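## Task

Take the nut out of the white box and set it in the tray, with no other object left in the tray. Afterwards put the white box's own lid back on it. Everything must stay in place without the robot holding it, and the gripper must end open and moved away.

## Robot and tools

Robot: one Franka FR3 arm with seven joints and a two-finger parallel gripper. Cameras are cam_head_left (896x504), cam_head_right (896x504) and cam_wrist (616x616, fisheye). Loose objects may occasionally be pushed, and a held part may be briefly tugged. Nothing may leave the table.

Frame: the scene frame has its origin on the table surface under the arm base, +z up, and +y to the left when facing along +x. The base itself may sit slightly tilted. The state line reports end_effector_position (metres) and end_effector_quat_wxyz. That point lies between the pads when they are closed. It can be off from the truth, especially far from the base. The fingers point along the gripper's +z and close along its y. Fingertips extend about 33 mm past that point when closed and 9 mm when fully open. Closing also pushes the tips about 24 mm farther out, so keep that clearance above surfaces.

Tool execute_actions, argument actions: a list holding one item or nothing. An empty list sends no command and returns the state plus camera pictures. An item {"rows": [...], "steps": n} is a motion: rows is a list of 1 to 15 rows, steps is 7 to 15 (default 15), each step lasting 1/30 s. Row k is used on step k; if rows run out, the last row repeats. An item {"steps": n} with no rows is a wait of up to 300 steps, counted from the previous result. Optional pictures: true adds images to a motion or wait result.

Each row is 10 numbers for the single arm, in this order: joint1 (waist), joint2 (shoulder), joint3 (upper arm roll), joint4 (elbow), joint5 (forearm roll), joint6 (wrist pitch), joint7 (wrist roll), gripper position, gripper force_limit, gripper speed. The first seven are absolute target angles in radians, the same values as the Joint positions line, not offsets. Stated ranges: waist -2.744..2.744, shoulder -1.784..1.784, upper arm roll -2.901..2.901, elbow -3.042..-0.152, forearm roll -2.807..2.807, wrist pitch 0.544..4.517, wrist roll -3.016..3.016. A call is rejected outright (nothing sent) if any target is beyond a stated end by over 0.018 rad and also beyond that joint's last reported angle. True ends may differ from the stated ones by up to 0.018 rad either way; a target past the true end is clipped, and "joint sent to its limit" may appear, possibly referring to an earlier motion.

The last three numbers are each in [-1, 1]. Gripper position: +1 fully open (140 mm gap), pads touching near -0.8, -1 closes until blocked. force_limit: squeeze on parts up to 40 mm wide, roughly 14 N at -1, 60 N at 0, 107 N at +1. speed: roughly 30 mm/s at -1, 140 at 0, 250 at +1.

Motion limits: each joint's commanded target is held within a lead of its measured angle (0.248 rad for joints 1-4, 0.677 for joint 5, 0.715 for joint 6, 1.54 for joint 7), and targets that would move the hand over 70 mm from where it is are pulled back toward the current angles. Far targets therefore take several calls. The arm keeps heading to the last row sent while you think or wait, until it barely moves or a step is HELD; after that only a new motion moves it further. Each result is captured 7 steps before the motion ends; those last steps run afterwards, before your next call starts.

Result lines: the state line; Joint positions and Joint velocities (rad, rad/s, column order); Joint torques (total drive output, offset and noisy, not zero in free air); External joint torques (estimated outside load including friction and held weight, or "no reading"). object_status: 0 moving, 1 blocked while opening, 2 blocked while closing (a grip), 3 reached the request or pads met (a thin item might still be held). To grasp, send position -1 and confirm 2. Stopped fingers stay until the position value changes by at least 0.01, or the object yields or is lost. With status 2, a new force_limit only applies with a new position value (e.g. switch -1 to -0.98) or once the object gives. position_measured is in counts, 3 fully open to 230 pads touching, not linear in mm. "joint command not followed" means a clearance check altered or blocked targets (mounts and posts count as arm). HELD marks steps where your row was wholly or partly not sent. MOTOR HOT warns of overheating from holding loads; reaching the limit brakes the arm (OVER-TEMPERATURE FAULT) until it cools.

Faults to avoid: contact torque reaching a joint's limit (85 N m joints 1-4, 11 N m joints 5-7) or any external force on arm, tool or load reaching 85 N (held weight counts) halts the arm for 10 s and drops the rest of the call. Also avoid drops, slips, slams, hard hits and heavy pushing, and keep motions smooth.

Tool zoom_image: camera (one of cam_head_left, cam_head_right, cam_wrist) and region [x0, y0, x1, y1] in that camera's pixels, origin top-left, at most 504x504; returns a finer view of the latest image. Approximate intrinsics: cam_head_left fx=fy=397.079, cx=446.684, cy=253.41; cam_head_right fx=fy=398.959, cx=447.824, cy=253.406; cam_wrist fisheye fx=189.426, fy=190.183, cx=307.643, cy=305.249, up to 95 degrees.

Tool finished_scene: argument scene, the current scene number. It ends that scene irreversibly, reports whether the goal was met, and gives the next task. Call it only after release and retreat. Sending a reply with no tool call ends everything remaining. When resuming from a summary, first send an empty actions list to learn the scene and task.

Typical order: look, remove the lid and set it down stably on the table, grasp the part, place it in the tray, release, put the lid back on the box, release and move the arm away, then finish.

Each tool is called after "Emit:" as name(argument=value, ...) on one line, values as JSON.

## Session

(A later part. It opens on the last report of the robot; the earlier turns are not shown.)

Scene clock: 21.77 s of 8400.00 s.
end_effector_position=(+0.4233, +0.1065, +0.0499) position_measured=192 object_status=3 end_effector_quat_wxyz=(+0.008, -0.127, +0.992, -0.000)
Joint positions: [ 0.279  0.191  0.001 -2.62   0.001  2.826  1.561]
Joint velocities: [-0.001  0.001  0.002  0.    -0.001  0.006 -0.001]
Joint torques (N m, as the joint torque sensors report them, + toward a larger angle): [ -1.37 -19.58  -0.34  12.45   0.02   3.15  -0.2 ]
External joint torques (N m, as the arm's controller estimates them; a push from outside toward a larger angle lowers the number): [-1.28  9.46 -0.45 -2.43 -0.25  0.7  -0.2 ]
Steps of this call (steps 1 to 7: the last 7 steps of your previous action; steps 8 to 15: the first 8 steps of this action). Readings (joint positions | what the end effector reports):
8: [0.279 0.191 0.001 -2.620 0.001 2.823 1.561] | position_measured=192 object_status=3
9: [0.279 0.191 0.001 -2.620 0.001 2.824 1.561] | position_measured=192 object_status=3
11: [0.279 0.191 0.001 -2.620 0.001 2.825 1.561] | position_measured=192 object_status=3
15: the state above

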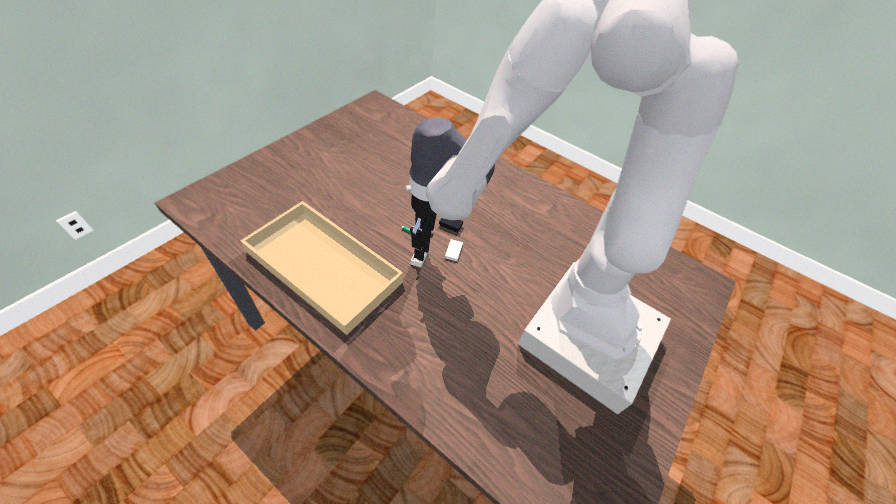

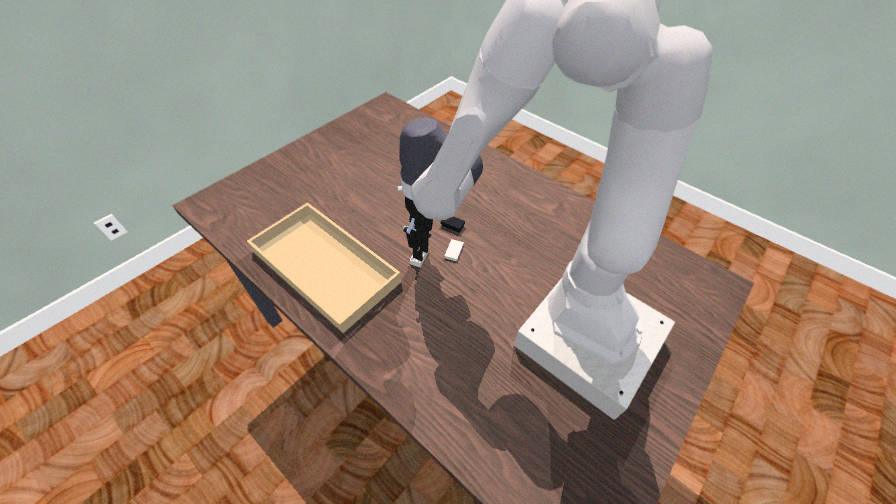

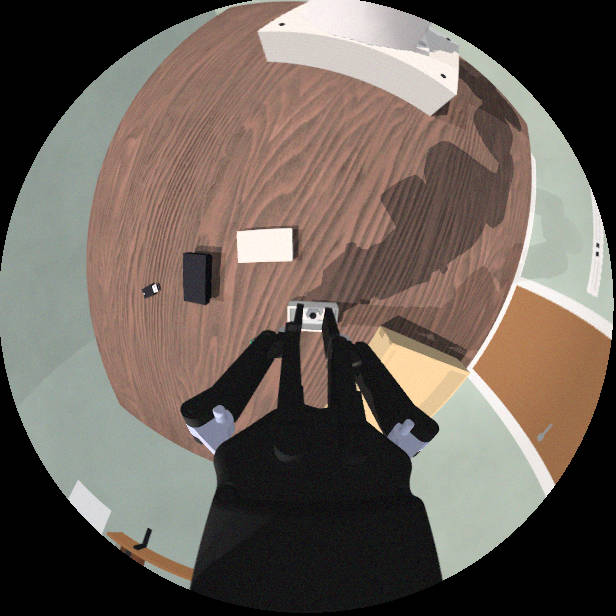

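Emit:
execute_actions(actions=[{"rows":[[0.285,0.1,0,-2.624,0,2.724,1.557,-0.5,-0.5,0],[0.285,0.1,0,-2.624,0,2.724,1.557,-0.5,-0.5,0],[0.285,0.1,0,-2.624,0,2.724,1.557,-0.5,-0.5,0],[0.285,0.1,0,-2.624,0,2.724,1.557,-0.5,-0.5,0],[0.285,0.1,0,-2.624,0,2.724,1.557,-0.5,-0.5,0],[0.285,0.1,0,-2.624,0,2.724,0,0,-0.5,0]]}])

Emit:
execute_actions(actions=[{"rows":[[0.285,0.1,0,-2.624,0,2.724,0,0,-0.5,0]]}])

Emit:
execute_actions(actions=[{"rows":[[0.285,0.1,0,-2.624,0,2.724,0,0,-0.5,0]]}])

Emit:
execute_actions(actions=[{"rows":[[0.285,0.15,0,-2.624,0,2.774,0,0,-0.5,0],[0.285,0.15,0,-2.624,0,2.774,0,0,-0.5,0],[0.285,0.18,0,-2.624,0,2.804,0,0,-0.5,0],[0.285,0.20,0,-2.624,0,2.824,0,0,-0.5,0],[0.285,0.215,0,-2.624,0,2.84,0,0,-0.5,0]]}], pictures=true)

Emit:
zoom_image(camera="cam_wrist", region=[250, 250, 380, 380])

Scene clock: 23.67 s of 8400.00 s.
end_effector_position=(+0.4276, +0.1092, +0.0813) position_measured=179 object_status=0 end_effector_quat_wxyz=(+0.013, -0.328, +0.945, -0.002)
Joint positions: [ 0.282  0.102  0.    -2.622  0.001  2.749  1.152]
Joint velocities: [ 0.001 -0.016  0.    -0.001  0.001 -0.133 -3.802]
Joint torques (N m, as the joint torque sensors report them, + toward a larger angle): [  2.44 -27.99  -0.92  14.03   0.12   2.02  -0.94]
External joint torques (N m, as the arm's controller estimates them; a push from outside toward a larger angle lowers the number): [ 2.44 -1.38 -1.02 -1.72 -0.21 -0.4  -0.99]
Steps of this call (steps 1 to 7: the last 7 steps of your previous action; steps 8 to 15: the robot went on to your last target; steps 16 to 49: nothing new was sent; steps 50 to 57: the first 8 steps of this action). Readings (joint positions | what the end effector reports):
50: [0.279 0.179 0.000 -2.623 0.001 2.811 1.560] | position_measured=192 object_status=3
51: [0.280 0.156 0.000 -2.626 0.001 2.794 1.560] | position_measured=192 object_status=3
53: [0.282 0.120 0.000 -2.624 0.001 2.773 1.560] | position_measured=192 object_status=3
57: the state above

Scene clock: 24.17 s of 8400.00 s.
end_effector_position=(+0.4211, +0.1076, +0.0794) position_measured=129 object_status=3 end_effector_quat_wxyz=(-0.001, +0.715, -0.699, +0.002)
Joint positions: [ 0.282  0.101  0.    -2.622  0.001  2.728  0.225]
Joint velocities: [-0.001  0.     0.001  0.001 -0.002 -0.007 -0.735]
Joint torques (N m, as the joint torque sensors report them, + toward a larger angle): [  2.18 -29.24  -0.28  14.38   0.14   2.09  -0.42]
External joint torques (N m, as the arm's controller estimates them; a push from outside toward a larger angle lowers the number): [ 2.31 -1.57 -0.25 -2.09 -0.19 -0.41 -0.43]
Steps of this call (steps 1 to 7: the last 7 steps of your previous action; steps 8 to 15: the first 8 steps of this action). Readings (joint positions | what the end effector reports):
8: [0.282 0.101 0.000 -2.622 0.001 2.731 0.481] | position_measured=129 object_status=0
9: [0.282 0.101 0.000 -2.622 0.001 2.730 0.432] | position_measured=129 object_status=0
11: [0.282 0.101 0.000 -2.622 0.001 2.729 0.347] | position_measured=129 object_status=0
15: the state above

Scene clock: 24.67 s of 8400.00 s.
end_effector_position=(+0.4207, +0.1075, +0.0793) position_measured=129 object_status=3 end_effector_quat_wxyz=(-0.001, +0.775, -0.632, +0.002)
Joint positions: [ 0.282  0.101  0.    -2.622  0.001  2.727  0.046]
Joint velocities: [-0.    -0.    -0.     0.001 -0.    -0.    -0.142]
Joint torques (N m, as the joint torque sensors report them, + toward a larger angle): [  2.2  -28.12  -0.43  14.47   0.05   2.22  -0.34]
External joint torques (N m, as the arm's controller estimates them; a push from outside toward a larger angle lowers the number): [ 2.24 -0.47 -0.49 -2.   -0.27 -0.29 -0.34]
Steps of this call (steps 1 to 7: the last 7 steps of your previous action; steps 8 to 15: the first 8 steps of this action). Readings (joint positions | what the end effector reports):
8: [0.282 0.101 0.000 -2.622 0.001 2.727 0.096] | position_measured=129 object_status=3
9: [0.282 0.101 0.000 -2.622 0.001 2.727 0.086] | position_measured=129 object_status=3
11: [0.282 0.101 0.000 -2.622 0.001 2.727 0.070] | position_measured=129 object_status=3
15: the state above

Scene clock: 25.17 s of 8400.00 s.
end_effector_position=(+0.4157, +0.1063, +0.0454) position_measured=128 object_status=3 end_effector_quat_wxyz=(+0.004, +0.786, -0.618, -0.001)
Joint positions: [ 0.283  0.199  0.    -2.619  0.001  2.81   0.011]
Joint velocities: [ 0.     0.101  0.001  0.001 -0.     0.203 -0.026]
Joint torques (N m, as the joint torque sensors report them, + toward a larger angle): [  2.18 -24.    -1.18  10.2    0.01   2.06  -0.18]
External joint torques (N m, as the arm's controller estimates them; a push from outside toward a larger angle lowers the number): [ 2.33  1.5  -0.96 -0.73 -0.22  0.23 -0.17]
Steps of this call (steps 1 to 7: the last 7 steps of your previous action; steps 8 to 15: the first 8 steps of this action). Readings (joint positions | what the end effector reports):
8: [0.282 0.107 0.000 -2.621 0.001 2.734 0.021] | position_measured=129 object_status=3
9: [0.282 0.119 0.000 -2.620 0.001 2.742 0.019] | position_measured=129 object_status=3
11: [0.282 0.153 0.000 -2.621 0.001 2.764 0.016] | position_measured=129 object_status=3
15: the state above

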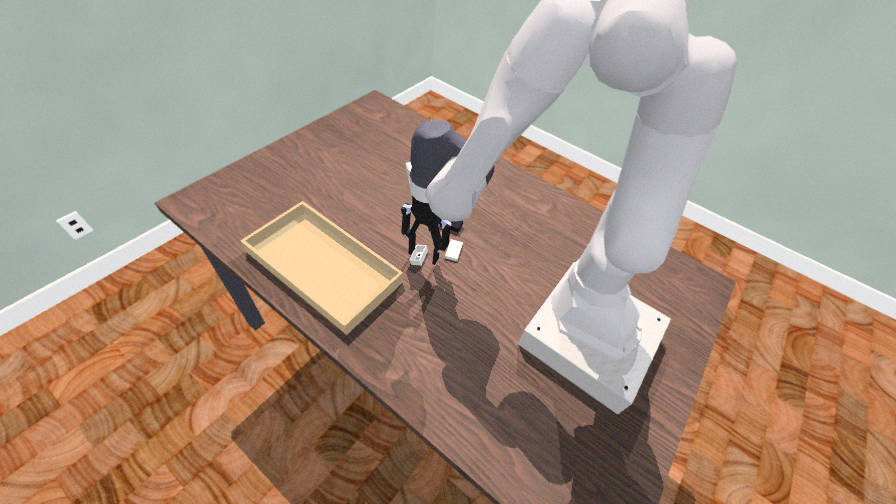

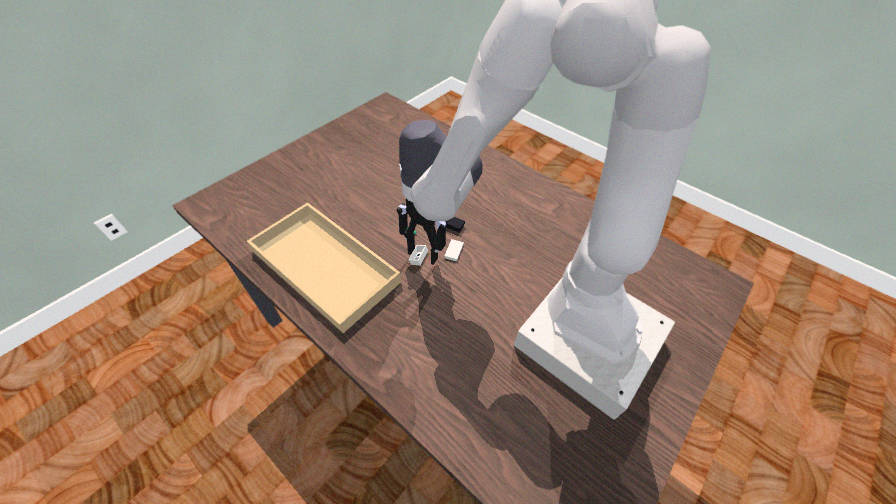

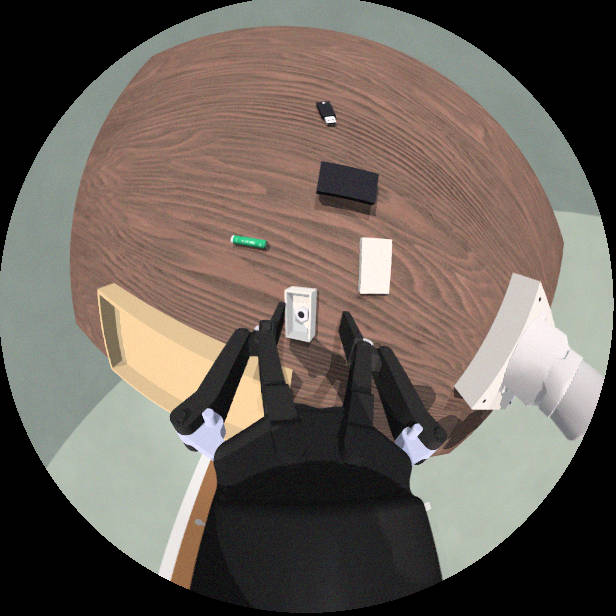

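Region (250, 250, 380, 380) of cam_wrist's 616x616 image, scaled by 3.877, with more detail than that image has.

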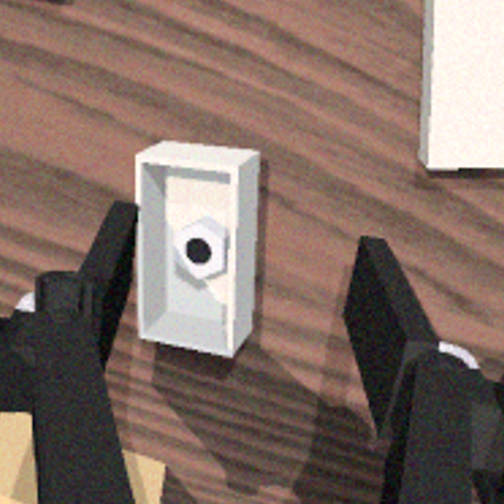

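Emit:
execute_actions(actions=[{"rows":[[0.285,0.215,0,-2.598,0,2.815,0,0,-0.5,0],[0.285,0.215,0,-2.598,0,2.815,0,0,-0.5,0],[0.285,0.215,0,-2.598,0,2.815,0,0,-0.5,0],[0.285,0.227,0,-2.598,0,2.825,0,0,-0.5,0]]}])

Emit:
execute_actions(actions=[{"rows":[[0.285,0.227,0,-2.598,0,2.825,0,-1,-0.3,0]]}])

Emit:
execute_actions(actions=[{"rows":[[0.285,0.227,0,-2.598,0,2.825,0,-1,-0.3,0]]}], pictures=true)

Emit:
zoom_image(camera="cam_head_left", region=[385, 210, 465, 290])

Scene clock: 25.93 s of 8400.00 s.
end_effector_position=(+0.4242, +0.1084, +0.0415) position_measured=129 object_status=3 end_effector_quat_wxyz=(-0.001, +0.788, -0.615, +0.002)
Joint positions: [ 0.283  0.224  0.    -2.601  0.001  2.827  0.004]
Joint velocities: [ 0.     0.032 -0.     0.     0.001 -0.001 -0.003]
Joint torques (N m, as the joint torque sensors report them, + toward a larger angle): [  2.   -30.09  -1.3   15.04   0.05   2.33  -0.22]
External joint torques (N m, as the arm's controller estimates them; a push from outside toward a larger angle lowers the number): [ 2.02  0.46 -1.49  0.06 -0.19 -0.24 -0.22]
Steps of this call (steps 1 to 7: the last 7 steps of your previous action; steps 8 to 15: the robot went on to your last target; steps 16 to 23: the first 8 steps of this action). Readings (joint positions | what the end effector reports):
16: [0.283 0.214 0.000 -2.619 0.001 2.833 0.005] | position_measured=129 object_status=3
17: [0.283 0.215 0.000 -2.613 0.001 2.830 0.005] | position_measured=129 object_status=3
19: [0.283 0.216 0.000 -2.604 0.001 2.827 0.004] | position_measured=129 object_status=3
23: the state above

Scene clock: 26.43 s of 8400.00 s.
end_effector_position=(+0.4238, +0.1083, +0.0409) position_measured=180 object_status=0 end_effector_quat_wxyz=(-0.000, +0.788, -0.615, +0.002)
Joint positions: [ 0.283  0.225  0.    -2.6    0.001  2.827  0.003]
Joint velocities: [ 0.    -0.02   0.     0.009 -0.001 -0.001  0.   ]
Joint torques (N m, as the joint torque sensors report them, + toward a larger angle): [  1.85 -26.95  -0.35  13.71  -0.01   2.39  -0.23]
External joint torques (N m, as the arm's controller estimates them; a push from outside toward a larger angle lowers the number): [ 1.85  3.31 -0.56 -1.51 -0.26 -0.24 -0.23]
Steps of this call (steps 1 to 7: the last 7 steps of your previous action; steps 8 to 15: the first 8 steps of this action). Readings (joint positions | what the end effector reports):
8: [0.283 0.225 0.000 -2.600 0.001 2.827 0.004] | position_measured=129 object_status=0
9: [0.283 0.225 0.000 -2.600 0.001 2.827 0.004] | position_measured=134 object_status=0
11: [0.283 0.226 0.000 -2.600 0.001 2.827 0.003] | position_measured=149 object_status=0
15: the state above

Scene clock: 26.93 s of 8400.00 s.
end_effector_position=(+0.4240, +0.1084, +0.0409) position_measured=186 object_status=2 end_effector_quat_wxyz=(-0.000, +0.788, -0.615, +0.002)
Joint positions: [ 0.283  0.225  0.    -2.6    0.001  2.827  0.003]
Joint velocities: [ 0. -0.  0.  0. -0.  0.  0.]
Joint torques (N m, as the joint torque sensors report them, + toward a larger angle): [  1.67 -29.44  -0.82  14.8    0.03   2.35  -0.25]
External joint torques (N m, as the arm's controller estimates them; a push from outside toward a larger angle lowers the number): [ 1.69  0.61 -1.02  0.04 -0.21 -0.17 -0.25]
Steps of this call (steps 1 to 7: the last 7 steps of your previous action; steps 8 to 15: the first 8 steps of this action). Readings (joint positions | what the end effector reports):
8: [0.283 0.225 0.000 -2.600 0.001 2.827 0.003] | position_measured=186 object_status=2
9: [0.283 0.225 0.000 -2.600 0.001 2.827 0.003] | position_measured=186 object_status=2
11: [0.283 0.225 0.000 -2.600 0.001 2.827 0.003] | position_measured=186 object_status=2
15: the state above

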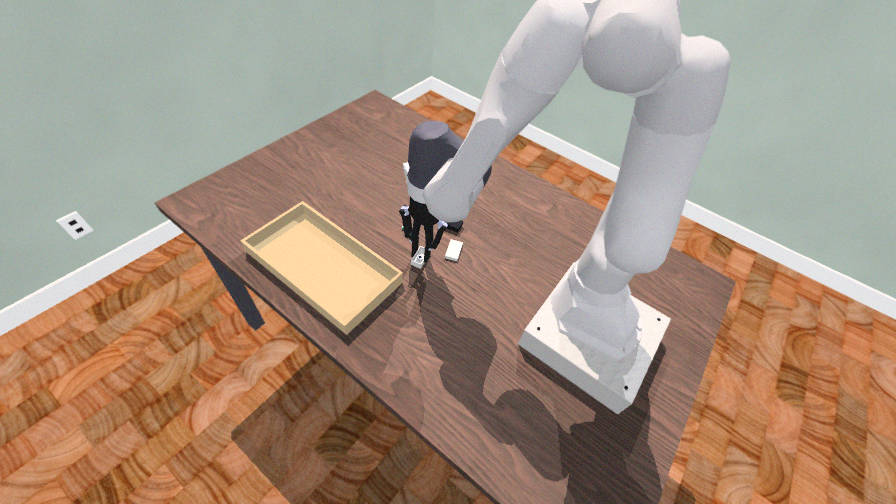

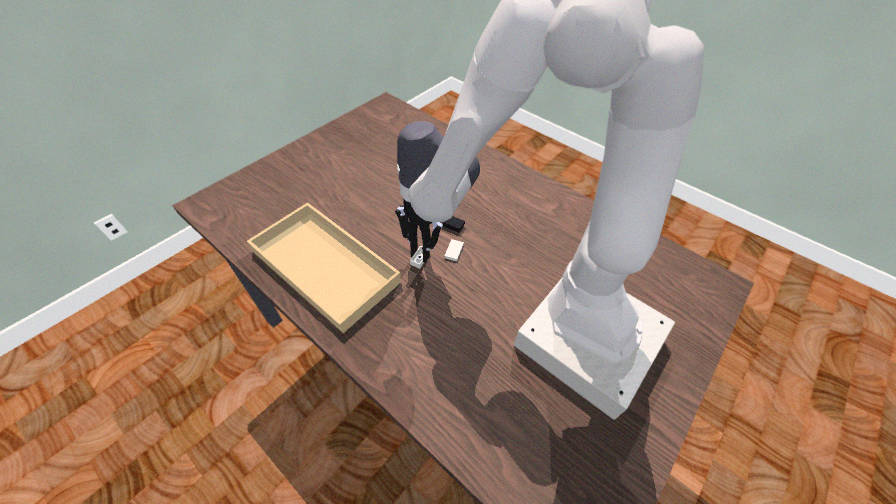

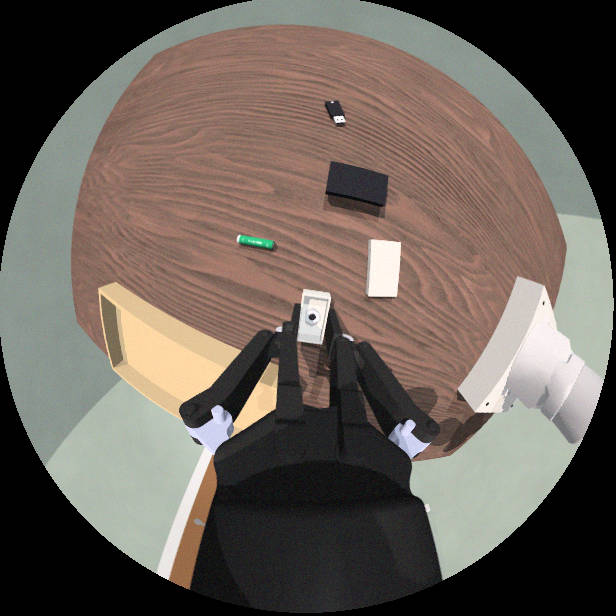

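Region (385, 210, 465, 290) of cam_head_left's 896x504 image, scaled by 6.300, with more detail than that image has.

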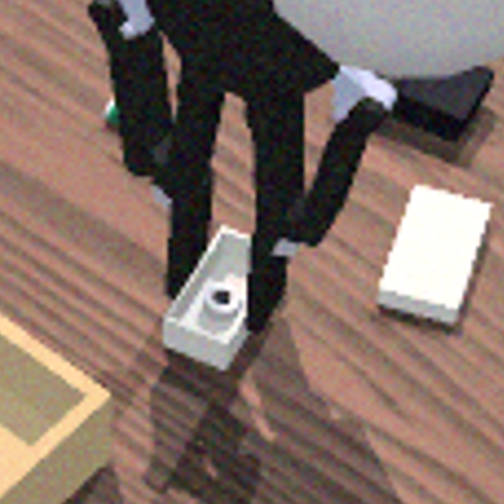

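Emit:
execute_actions(actions=[{"rows":[[0.285,0.2,0,-2.598,0,2.8,0,-1,-0.3,0],[0.285,0.18,0,-2.598,0,2.78,0,-1,-0.3,0],[0.285,0.16,0,-2.598,0,2.76,0,-1,-0.3,0],[0.285,0.15,0,-2.598,0,2.75,0,-1,-0.3,0],[0.285,0.15,0,-2.598,0,2.75,0.3,-1,-0.3,0],[0.285,0.15,0,-2.598,0,2.75,0.6,-1,-0.3,0],[0.285,0.15,0,-2.598,0,2.75,0.9,-1,-0.3,0],[0.285,0.15,0,-2.598,0,2.75,1.2,-1,-0.3,0],[0.285,0.15,0,-2.598,0,2.75,1.571,-1,-0.3,0]]}])

Emit:
execute_actions(actions=[{"rows":[[0.285,0.15,0,-2.598,0,2.75,1.571,-1,-0.3,0]]}])

Emit:
execute_actions(actions=[{"rows":[[0.285,0.15,0,-2.598,0,2.75,1.571,-1,-0.3,0],[0.285,0.15,0,-2.598,0,2.75,1.571,-1,-0.3,0],[0.285,0.17,0,-2.598,0,2.77,1.571,-1,-0.3,0],[0.285,0.19,0,-2.598,0,2.79,1.571,-1,-0.3,0],[0.285,0.205,0,-2.598,0,2.805,1.571,-1,-0.3,0],[0.285,0.215,0,-2.598,0,2.815,1.571,-1,-0.3,0],[0.285,0.224,0,-2.598,0,2.824,1.571,-1,-0.3,0]]}])

Emit:
execute_actions(actions=[{"rows":[[0.285,0.224,0,-2.598,0,2.824,1.571,-1,-0.3,0],[0.285,0.224,0,-2.598,0,2.824,1.571,-1,-0.3,0],[0.285,0.224,0,-2.598,0,2.824,1.571,-0.2,-0.3,0]]}], pictures=true)

Scene clock: 29.03 s of 8400.00 s.
end_effector_position=(+0.4337, +0.1110, +0.0686) position_measured=186 object_status=2 end_effector_quat_wxyz=(-0.010, +0.703, -0.711, +0.007)
Joint positions: [ 0.283  0.153  0.    -2.597  0.001  2.774  0.26 ]
Joint velocities: [ 0.    -0.072  0.     0.     0.001 -0.116  3.1  ]
Joint torques (N m, as the joint torque sensors report them, + toward a larger angle): [  1.58 -27.3   -0.06  15.35   0.11   1.85   0.77]
External joint torques (N m, as the arm's controller estimates them; a push from outside toward a larger angle lowers the number): [ 1.72 -1.16 -0.07  1.06 -0.21 -0.39  0.77]
Steps of this call (steps 1 to 7: the last 7 steps of your previous action; steps 8 to 15: the robot went on to your last target; steps 16 to 55: nothing new was sent; steps 56 to 63: the first 8 steps of this action). Readings (joint positions | what the end effector reports):
56: [0.283 0.223 0.000 -2.600 0.001 2.823 0.003] | position_measured=186 object_status=2
57: [0.283 0.214 0.000 -2.600 0.001 2.815 0.003] | position_measured=186 object_status=2
59: [0.283 0.185 0.000 -2.601 0.001 2.796 0.003] | position_measured=186 object_status=2
63: the state above

Scene clock: 29.53 s of 8400.00 s.
end_effector_position=(+0.4281, +0.1095, +0.0676) position_measured=186 object_status=2 end_effector_quat_wxyz=(+0.003, -0.251, +0.968, -0.001)
Joint positions: [ 0.283  0.151  0.    -2.597  0.001  2.753  1.313]
Joint velocities: [-0.001  0.     0.    -0.     0.001 -0.008  0.842]
Joint torques (N m, as the joint torque sensors report them, + toward a larger angle): [  1.73 -28.86  -1.66  14.94   0.14   2.2    0.28]
External joint torques (N m, as the arm's controller estimates them; a push from outside toward a larger angle lowers the number): [ 1.82 -0.07 -1.72 -1.01 -0.17 -0.23  0.3 ]
Steps of this call (steps 1 to 7: the last 7 steps of your previous action; steps 8 to 15: the first 8 steps of this action). Readings (joint positions | what the end effector reports):
8: [0.283 0.151 0.000 -2.597 0.001 2.757 1.020] | position_measured=186 object_status=2
9: [0.283 0.151 0.000 -2.597 0.001 2.756 1.077] | position_measured=186 object_status=2
11: [0.283 0.151 0.000 -2.597 0.001 2.755 1.174] | position_measured=186 object_status=2
15: the state above

Scene clock: 30.03 s of 8400.00 s.
end_effector_position=(+0.4207, +0.1076, +0.0464) position_measured=186 object_status=2 end_effector_quat_wxyz=(-0.006, -0.150, +0.989, -0.002)
Joint positions: [ 0.283  0.207  0.    -2.597  0.001  2.79   1.519]
Joint velocities: [ 0.     0.268 -0.001 -0.023 -0.     0.171  0.163]
Joint torques (N m, as the joint torque sensors report them, + toward a larger angle): [  1.99 -31.7   -0.95  13.53   0.14   3.27   0.04]
External joint torques (N m, as the arm's controller estimates them; a push from outside toward a larger angle lowers the number): [ 2.08  2.47 -1.08 -3.38 -0.12  0.49  0.05]
Steps of this call (steps 1 to 7: the last 7 steps of your previous action; steps 8 to 15: the first 8 steps of this action). Readings (joint positions | what the end effector reports):
8: [0.283 0.151 0.000 -2.597 0.001 2.753 1.462] | position_measured=186 object_status=2
9: [0.283 0.151 0.000 -2.597 0.001 2.753 1.473] | position_measured=186 object_status=2
11: [0.283 0.160 0.000 -2.597 0.001 2.761 1.492] | position_measured=186 object_status=2
15: the state above

Scene clock: 30.53 s of 8400.00 s.
end_effector_position=(+0.4237, +0.1083, +0.0420) position_measured=155 object_status=0 end_effector_quat_wxyz=(+0.000, -0.130, +0.991, -0.001)
Joint positions: [ 0.283  0.222  0.    -2.598  0.001  2.82   1.558]
Joint velocities: [-0.     0.     0.001 -0.    -0.001  0.011  0.031]
Joint torques (N m, as the joint torque sensors report them, + toward a larger angle): [  1.63 -28.84  -0.74  13.84   0.1    2.74   0.2 ]
External joint torques (N m, as the arm's controller estimates them; a push from outside toward a larger angle lowers the number): [ 1.71  1.   -0.88 -0.85 -0.16  0.32  0.21]
Steps of this call (steps 1 to 7: the last 7 steps of your previous action; steps 8 to 15: the first 8 steps of this action). Readings (joint positions | what the end effector reports):
8: [0.283 0.222 0.000 -2.598 0.001 2.815 1.547] | position_measured=186 object_status=2
9: [0.283 0.222 0.000 -2.598 0.001 2.816 1.549] | position_measured=186 object_status=2
11: [0.283 0.222 0.000 -2.598 0.001 2.818 1.553] | position_measured=186 object_status=0
15: the state above

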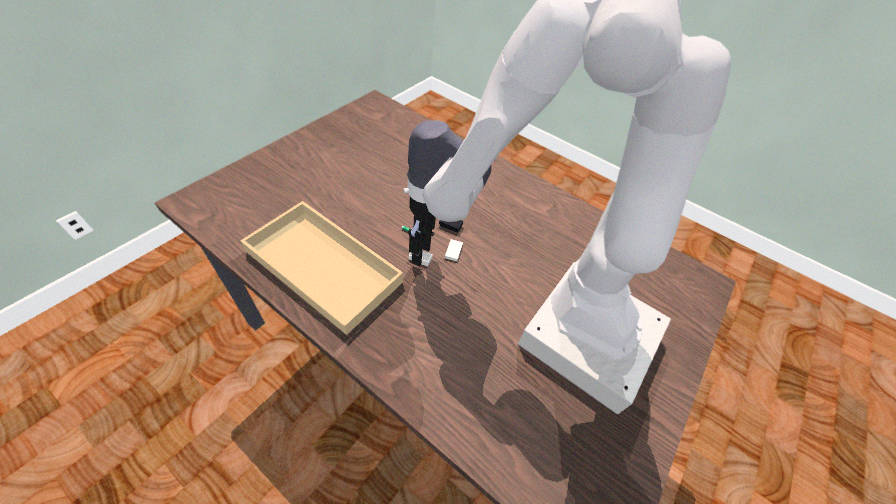

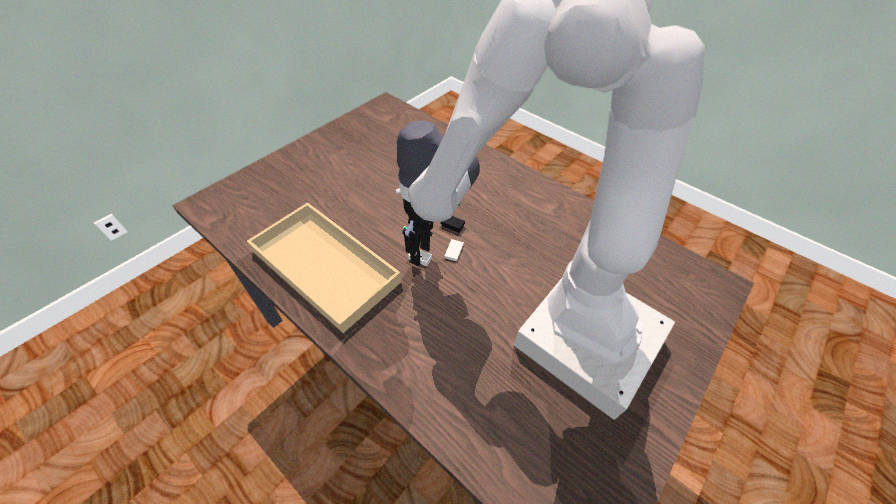

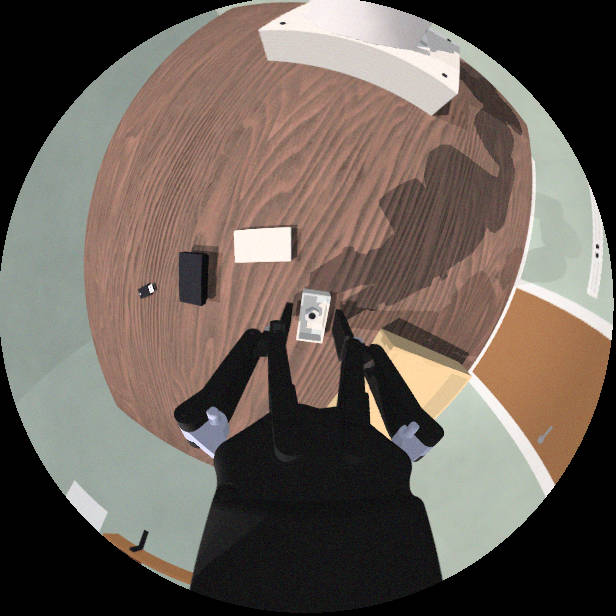

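Emit:
execute_actions(actions=[{"rows":[[0.285,0.224,0,-2.598,0,2.824,1.571,-0.2,-0.3,0],[0.285,0.0,0,-2.598,0,2.6,1.571,-0.2,-0.3,0]]}])

Emit:
execute_actions(actions=[{"rows":[[0.285,0.1,0,-2.3,0,2.3,1.571,-0.2,-0.3,0],[0.285,0.1,0,-2.3,0,2.3,1.571,-0.2,-0.3,0],[0.285,0.1,0,-2.3,0,2.3,1.571,-0.2,-0.3,0],[0.285,0.1,0,-2.3,0,2.3,1.571,-0.2,-0.3,0],[0.285,0.1,0,-2.3,0,2.3,1.571,-0.2,-0.3,0],[0.285,0.3,0,-1.9,0,1.7,1.571,-0.2,-0.3,0]]}])

Emit:
execute_actions(actions=[{"rows":[[0.285,0.4,0,-1.75,0,1.55,1.571,-0.2,-0.3,0],[0.285,0.4,0,-1.75,0,1.55,1.571,-0.2,-0.3,0],[0.285,0.4,0,-1.75,0,1.55,1.571,-0.2,-0.3,0],[0.285,0.4,0,-1.75,0,1.55,1.571,-0.2,-0.3,0],[0.285,0.4,0,-1.75,0,1.55,1.571,-0.2,-0.3,0],[0.285,0.4,0,-1.75,0,1.55,1.571,-0.2,-0.3,0],[0.285,0.708,0,-1.62,0,1.628,1.571,-0.2,-0.3,0]]}])

Emit:
execute_actions(actions=[{"rows":[[0.285,0.708,0,-1.62,0,1.628,1.571,-0.2,-0.3,0]]}], pictures=true)

Scene clock: 31.63 s of 8400.00 s.
end_effector_position=(+0.4486, +0.1149, +0.1272) position_measured=154 object_status=3 end_effector_quat_wxyz=(+0.034, -0.126, +0.991, +0.003)
Joint positions: [ 0.283  0.005  0.    -2.592  0.001  2.665  1.567]
Joint velocities: [-0.    -0.195 -0.     0.001 -0.    -0.341  0.003]
Joint torques (N m, as the joint torque sensors report them, + toward a larger angle): [  1.31 -17.85  -0.61  13.62   0.21   1.5    0.16]
External joint torques (N m, as the arm's controller estimates them; a push from outside toward a larger angle lowers the number): [ 1.47  0.36 -0.44  0.43 -0.2  -0.28  0.16]
Steps of this call (steps 1 to 7: the last 7 steps of your previous action; steps 8 to 15: the robot went on to your last target; steps 16 to 25: nothing new was sent; steps 26 to 33: the first 8 steps of this action). Readings (joint positions | what the end effector reports):
26: [0.283 0.223 0.000 -2.598 0.001 2.822 1.567] | position_measured=154 object_status=3
27: [0.283 0.201 0.000 -2.604 0.001 2.790 1.567] | position_measured=154 object_status=3
29: [0.283 0.099 0.000 -2.607 0.001 2.727 1.567] | position_measured=154 object_status=3
33: the state above

Scene clock: 32.13 s of 8400.00 s.
end_effector_position=(+0.4859, +0.1250, +0.1596) position_measured=154 object_status=3 end_effector_quat_wxyz=(-0.064, -0.126, +0.990, -0.009)
Joint positions: [ 0.283  0.158  0.    -2.222  0.     2.251  1.568]
Joint velocities: [-0.002  1.01  -0.001  1.43  -0.    -1.926  0.001]
Joint torques (N m, as the joint torque sensors report them, + toward a larger angle): [  1.49 -36.52  -0.59  16.72   0.74   0.84   0.04]
External joint torques (N m, as the arm's controller estimates them; a push from outside toward a larger angle lowers the number): [ 1.83  1.05 -0.37  0.5   0.14 -0.8   0.04]
Steps of this call (steps 1 to 7: the last 7 steps of your previous action; steps 8 to 15: the first 8 steps of this action). Readings (joint positions | what the end effector reports):
8: [0.283 0.022 0.000 -2.553 0.001 2.563 1.568] | position_measured=154 object_status=3
9: [0.283 0.056 0.000 -2.478 0.001 2.514 1.568] | position_measured=154 object_status=3
11: [0.283 0.083 0.000 -2.374 0.001 2.448 1.568] | position_measured=154 object_status=3
15: the state above

Scene clock: 32.63 s of 8400.00 s.
end_effector_position=(+0.4820, +0.1243, +0.1883) position_measured=154 object_status=3 end_effector_quat_wxyz=(-0.257, -0.122, +0.958, -0.033)
Joint positions: [ 0.284  0.47   0.001 -1.691  0.     1.636  1.568]
Joint velocities: [-0.     1.429  0.002  0.825 -0.     0.069  0.   ]
Joint torques (N m, as the joint torque sensors report them, + toward a larger angle): [  0.88 -28.66  -0.72   5.37   0.74  -1.69   0.04]
External joint torques (N m, as the arm's controller estimates them; a push from outside toward a larger angle lowers the number): [ 0.75  1.98 -1.25  0.    0.47  0.36  0.03]
Steps of this call (steps 1 to 7: the last 7 steps of your previous action; steps 8 to 15: the first 8 steps of this action). Readings (joint positions | what the end effector reports):
8: [0.284 0.310 0.000 -1.881 0.000 1.797 1.568] | position_measured=154 object_status=3
9: [0.284 0.338 0.000 -1.834 0.000 1.755 1.568] | position_measured=154 object_status=3
11: [0.284 0.372 0.000 -1.786 0.000 1.691 1.568] | position_measured=154 object_status=3
15: the state above

Scene clock: 33.13 s of 8400.00 s.
end_effector_position=(+0.4506, +0.1159, +0.0903) position_measured=154 object_status=3 end_effector_quat_wxyz=(-0.340, -0.119, +0.932, -0.044)
Joint positions: [ 0.284  0.709  0.001 -1.622  0.     1.63   1.568]
Joint velocities: [ 0.    -0.022 -0.001  0.019 -0.    -0.    -0.001]
Joint torques (N m, as the joint torque sensors report them, + toward a larger angle): [  1.67 -46.78  -0.58  17.99   0.64   0.05   0.16]
External joint torques (N m, as the arm's controller estimates them; a push from outside toward a larger angle lowers the number): [ 1.87 -0.65 -1.05 -0.62  0.08 -0.11  0.14]
Steps of this call (steps 1 to 7: the last 7 steps of your previous action; steps 8 to 15: the first 8 steps of this action). Readings (joint positions | what the end effector reports):
8: [0.284 0.717 0.001 -1.636 0.000 1.630 1.568] | position_measured=154 object_status=3
9: [0.284 0.718 0.001 -1.634 0.000 1.630 1.568] | position_measured=154 object_status=3
11: [0.284 0.715 0.001 -1.628 0.000 1.630 1.568] | position_measured=154 object_status=3
15: the state above

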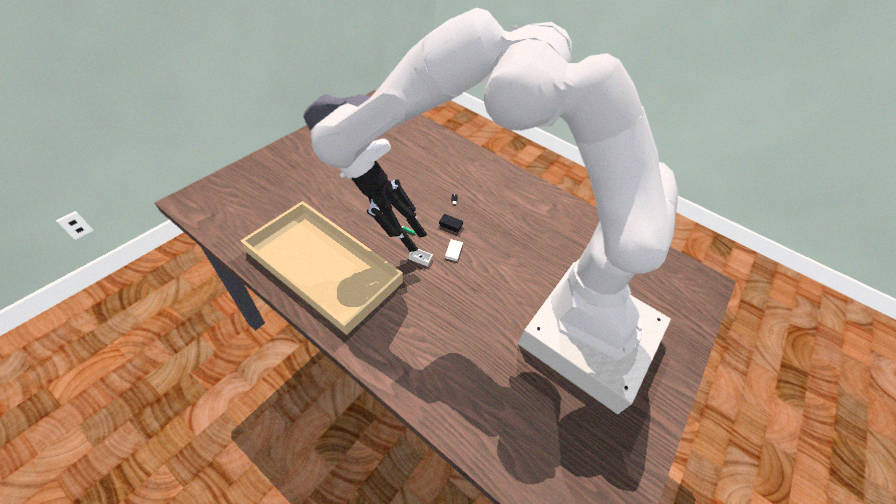

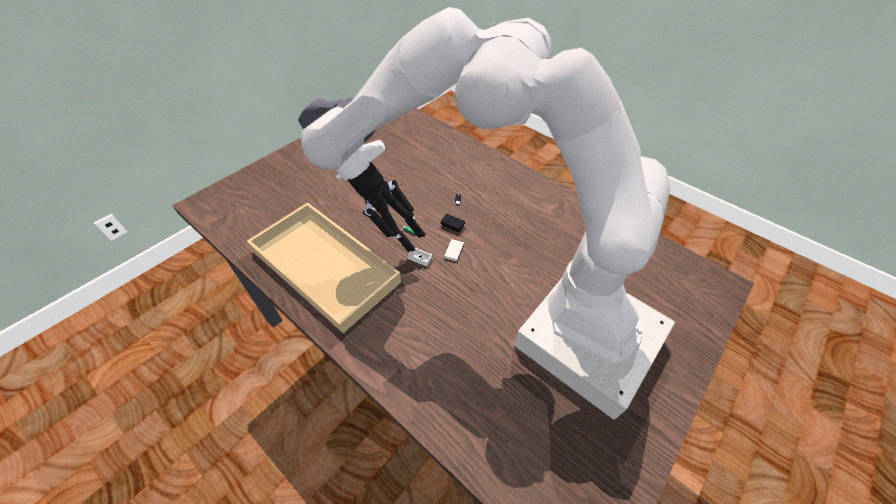

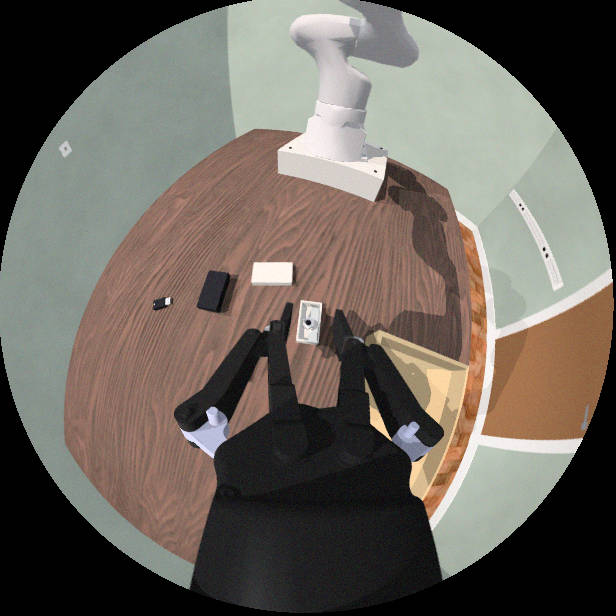

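Emit:
execute_actions(actions=[{"rows":[[0.285,0.72,0,-1.64,0,1.66,1.571,-0.2,-0.3,0],[0.285,0.735,0,-1.645,0,1.68,1.571,-0.2,-0.3,0],[0.285,0.75,0,-1.65,0,1.7,1.571,-0.2,-0.3,0],[0.285,0.765,0,-1.65,0,1.715,1.571,-0.2,-0.3,0],[0.285,0.781,0,-1.65,0,1.731,1.571,-0.2,-0.3,0]]}])

Emit:
execute_actions(actions=[{"rows":[[0.285,0.781,0,-1.65,0,1.731,1.571,-0.2,-0.3,0]]}], pictures=true)

Emit:
zoom_image(camera="cam_head_left", region=[370, 200, 470, 290])

Scene clock: 33.93 s of 8400.00 s.
end_effector_position=(+0.4352, +0.1118, +0.0454) position_measured=154 object_status=3 end_effector_quat_wxyz=(-0.352, -0.118, +0.928, -0.045)
Joint positions: [ 0.284  0.775  0.001 -1.648  0.     1.698  1.568]
Joint velocities: [-0.001  0.22   0.001 -0.08  -0.     0.17  -0.001]
Joint torques (N m, as the joint torque sensors report them, + toward a larger angle): [  1.89 -55.29   0.15  20.15   0.59   1.08   0.13]
External joint torques (N m, as the arm's controller estimates them; a push from outside toward a larger angle lowers the number): [ 1.97  1.88 -0.54 -2.98 -0.02  0.53  0.11]
Steps of this call (steps 1 to 7: the last 7 steps of your previous action; steps 8 to 15: the robot went on to your last target; step 16: nothing new was sent; steps 17 to 24: the first 8 steps of this action). Readings (joint positions | what the end effector reports):
17: [0.284 0.708 0.001 -1.624 0.000 1.634 1.568] | position_measured=154 object_status=3
18: [0.284 0.711 0.001 -1.628 0.000 1.641 1.568] | position_measured=154 object_status=3
20: [0.284 0.728 0.001 -1.635 0.000 1.662 1.568] | position_measured=154 object_status=3
24: the state above

Scene clock: 34.43 s of 8400.00 s.
end_effector_position=(+0.4393, +0.1129, +0.0374) position_measured=154 object_status=3 end_effector_quat_wxyz=(-0.343, -0.118, +0.931, -0.044)
Joint positions: [ 0.284  0.782  0.001 -1.652  0.     1.727  1.568]
Joint velocities: [-0.     0.001  0.001 -0.     0.     0.01   0.001]
Joint torques (N m, as the joint torque sensors report them, + toward a larger angle): [  1.2  -48.49  -0.03  18.08   0.62   0.58   0.14]
External joint torques (N m, as the arm's controller estimates them; a push from outside toward a larger angle lowers the number): [ 1.28 -0.21 -0.67 -0.39  0.08  0.33  0.12]
Steps of this call (steps 1 to 7: the last 7 steps of your previous action; steps 8 to 15: the first 8 steps of this action). Readings (joint positions | what the end effector reports):
8: [0.284 0.783 0.001 -1.652 0.000 1.722 1.568] | position_measured=154 object_status=3
9: [0.284 0.783 0.001 -1.652 0.000 1.723 1.568] | position_measured=154 object_status=3
11: [0.284 0.782 0.001 -1.652 0.000 1.725 1.568] | position_measured=154 object_status=3
15: the state above

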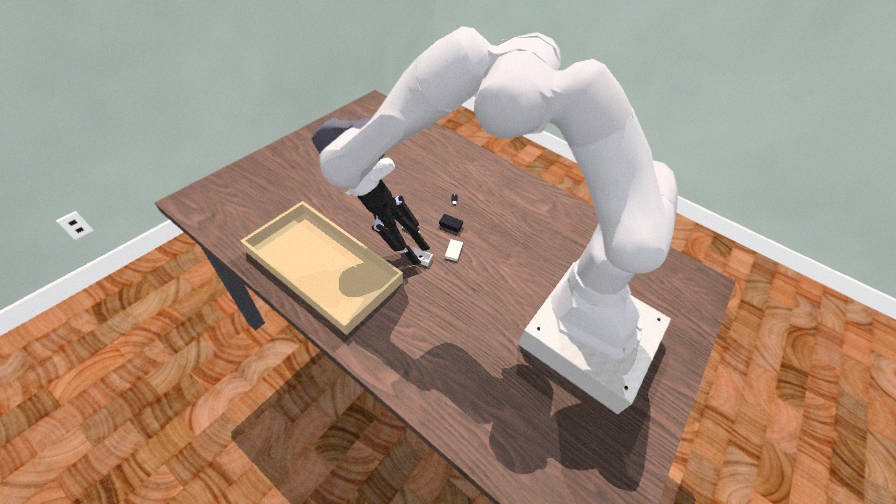

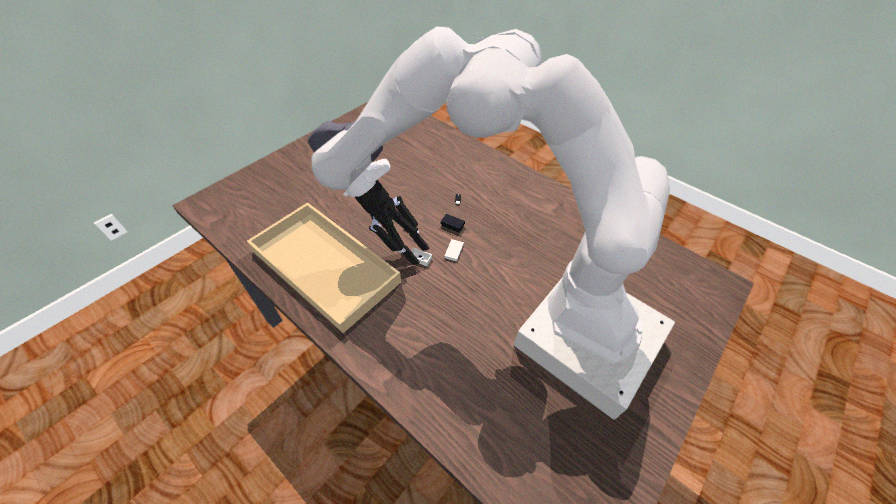

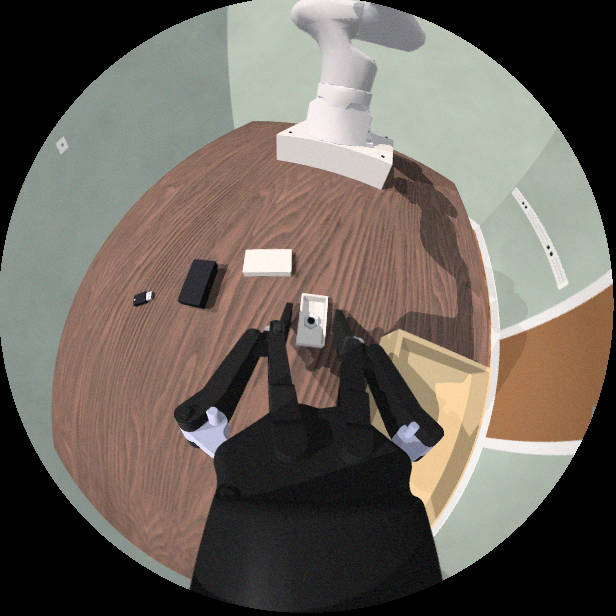

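Region (370, 200, 470, 290) of cam_head_left's 896x504 image, scaled by 5.040, with more detail than that image has; it fills the top 454 rows of this view, and the rest is white.

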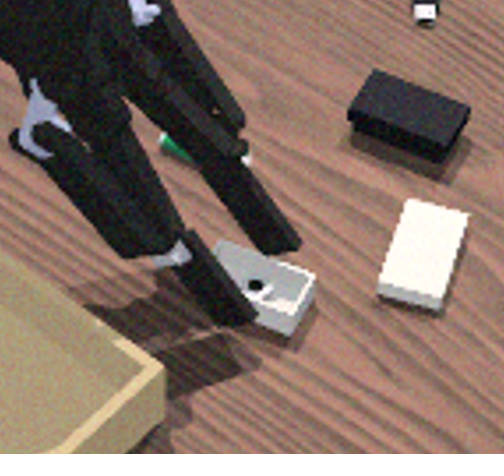

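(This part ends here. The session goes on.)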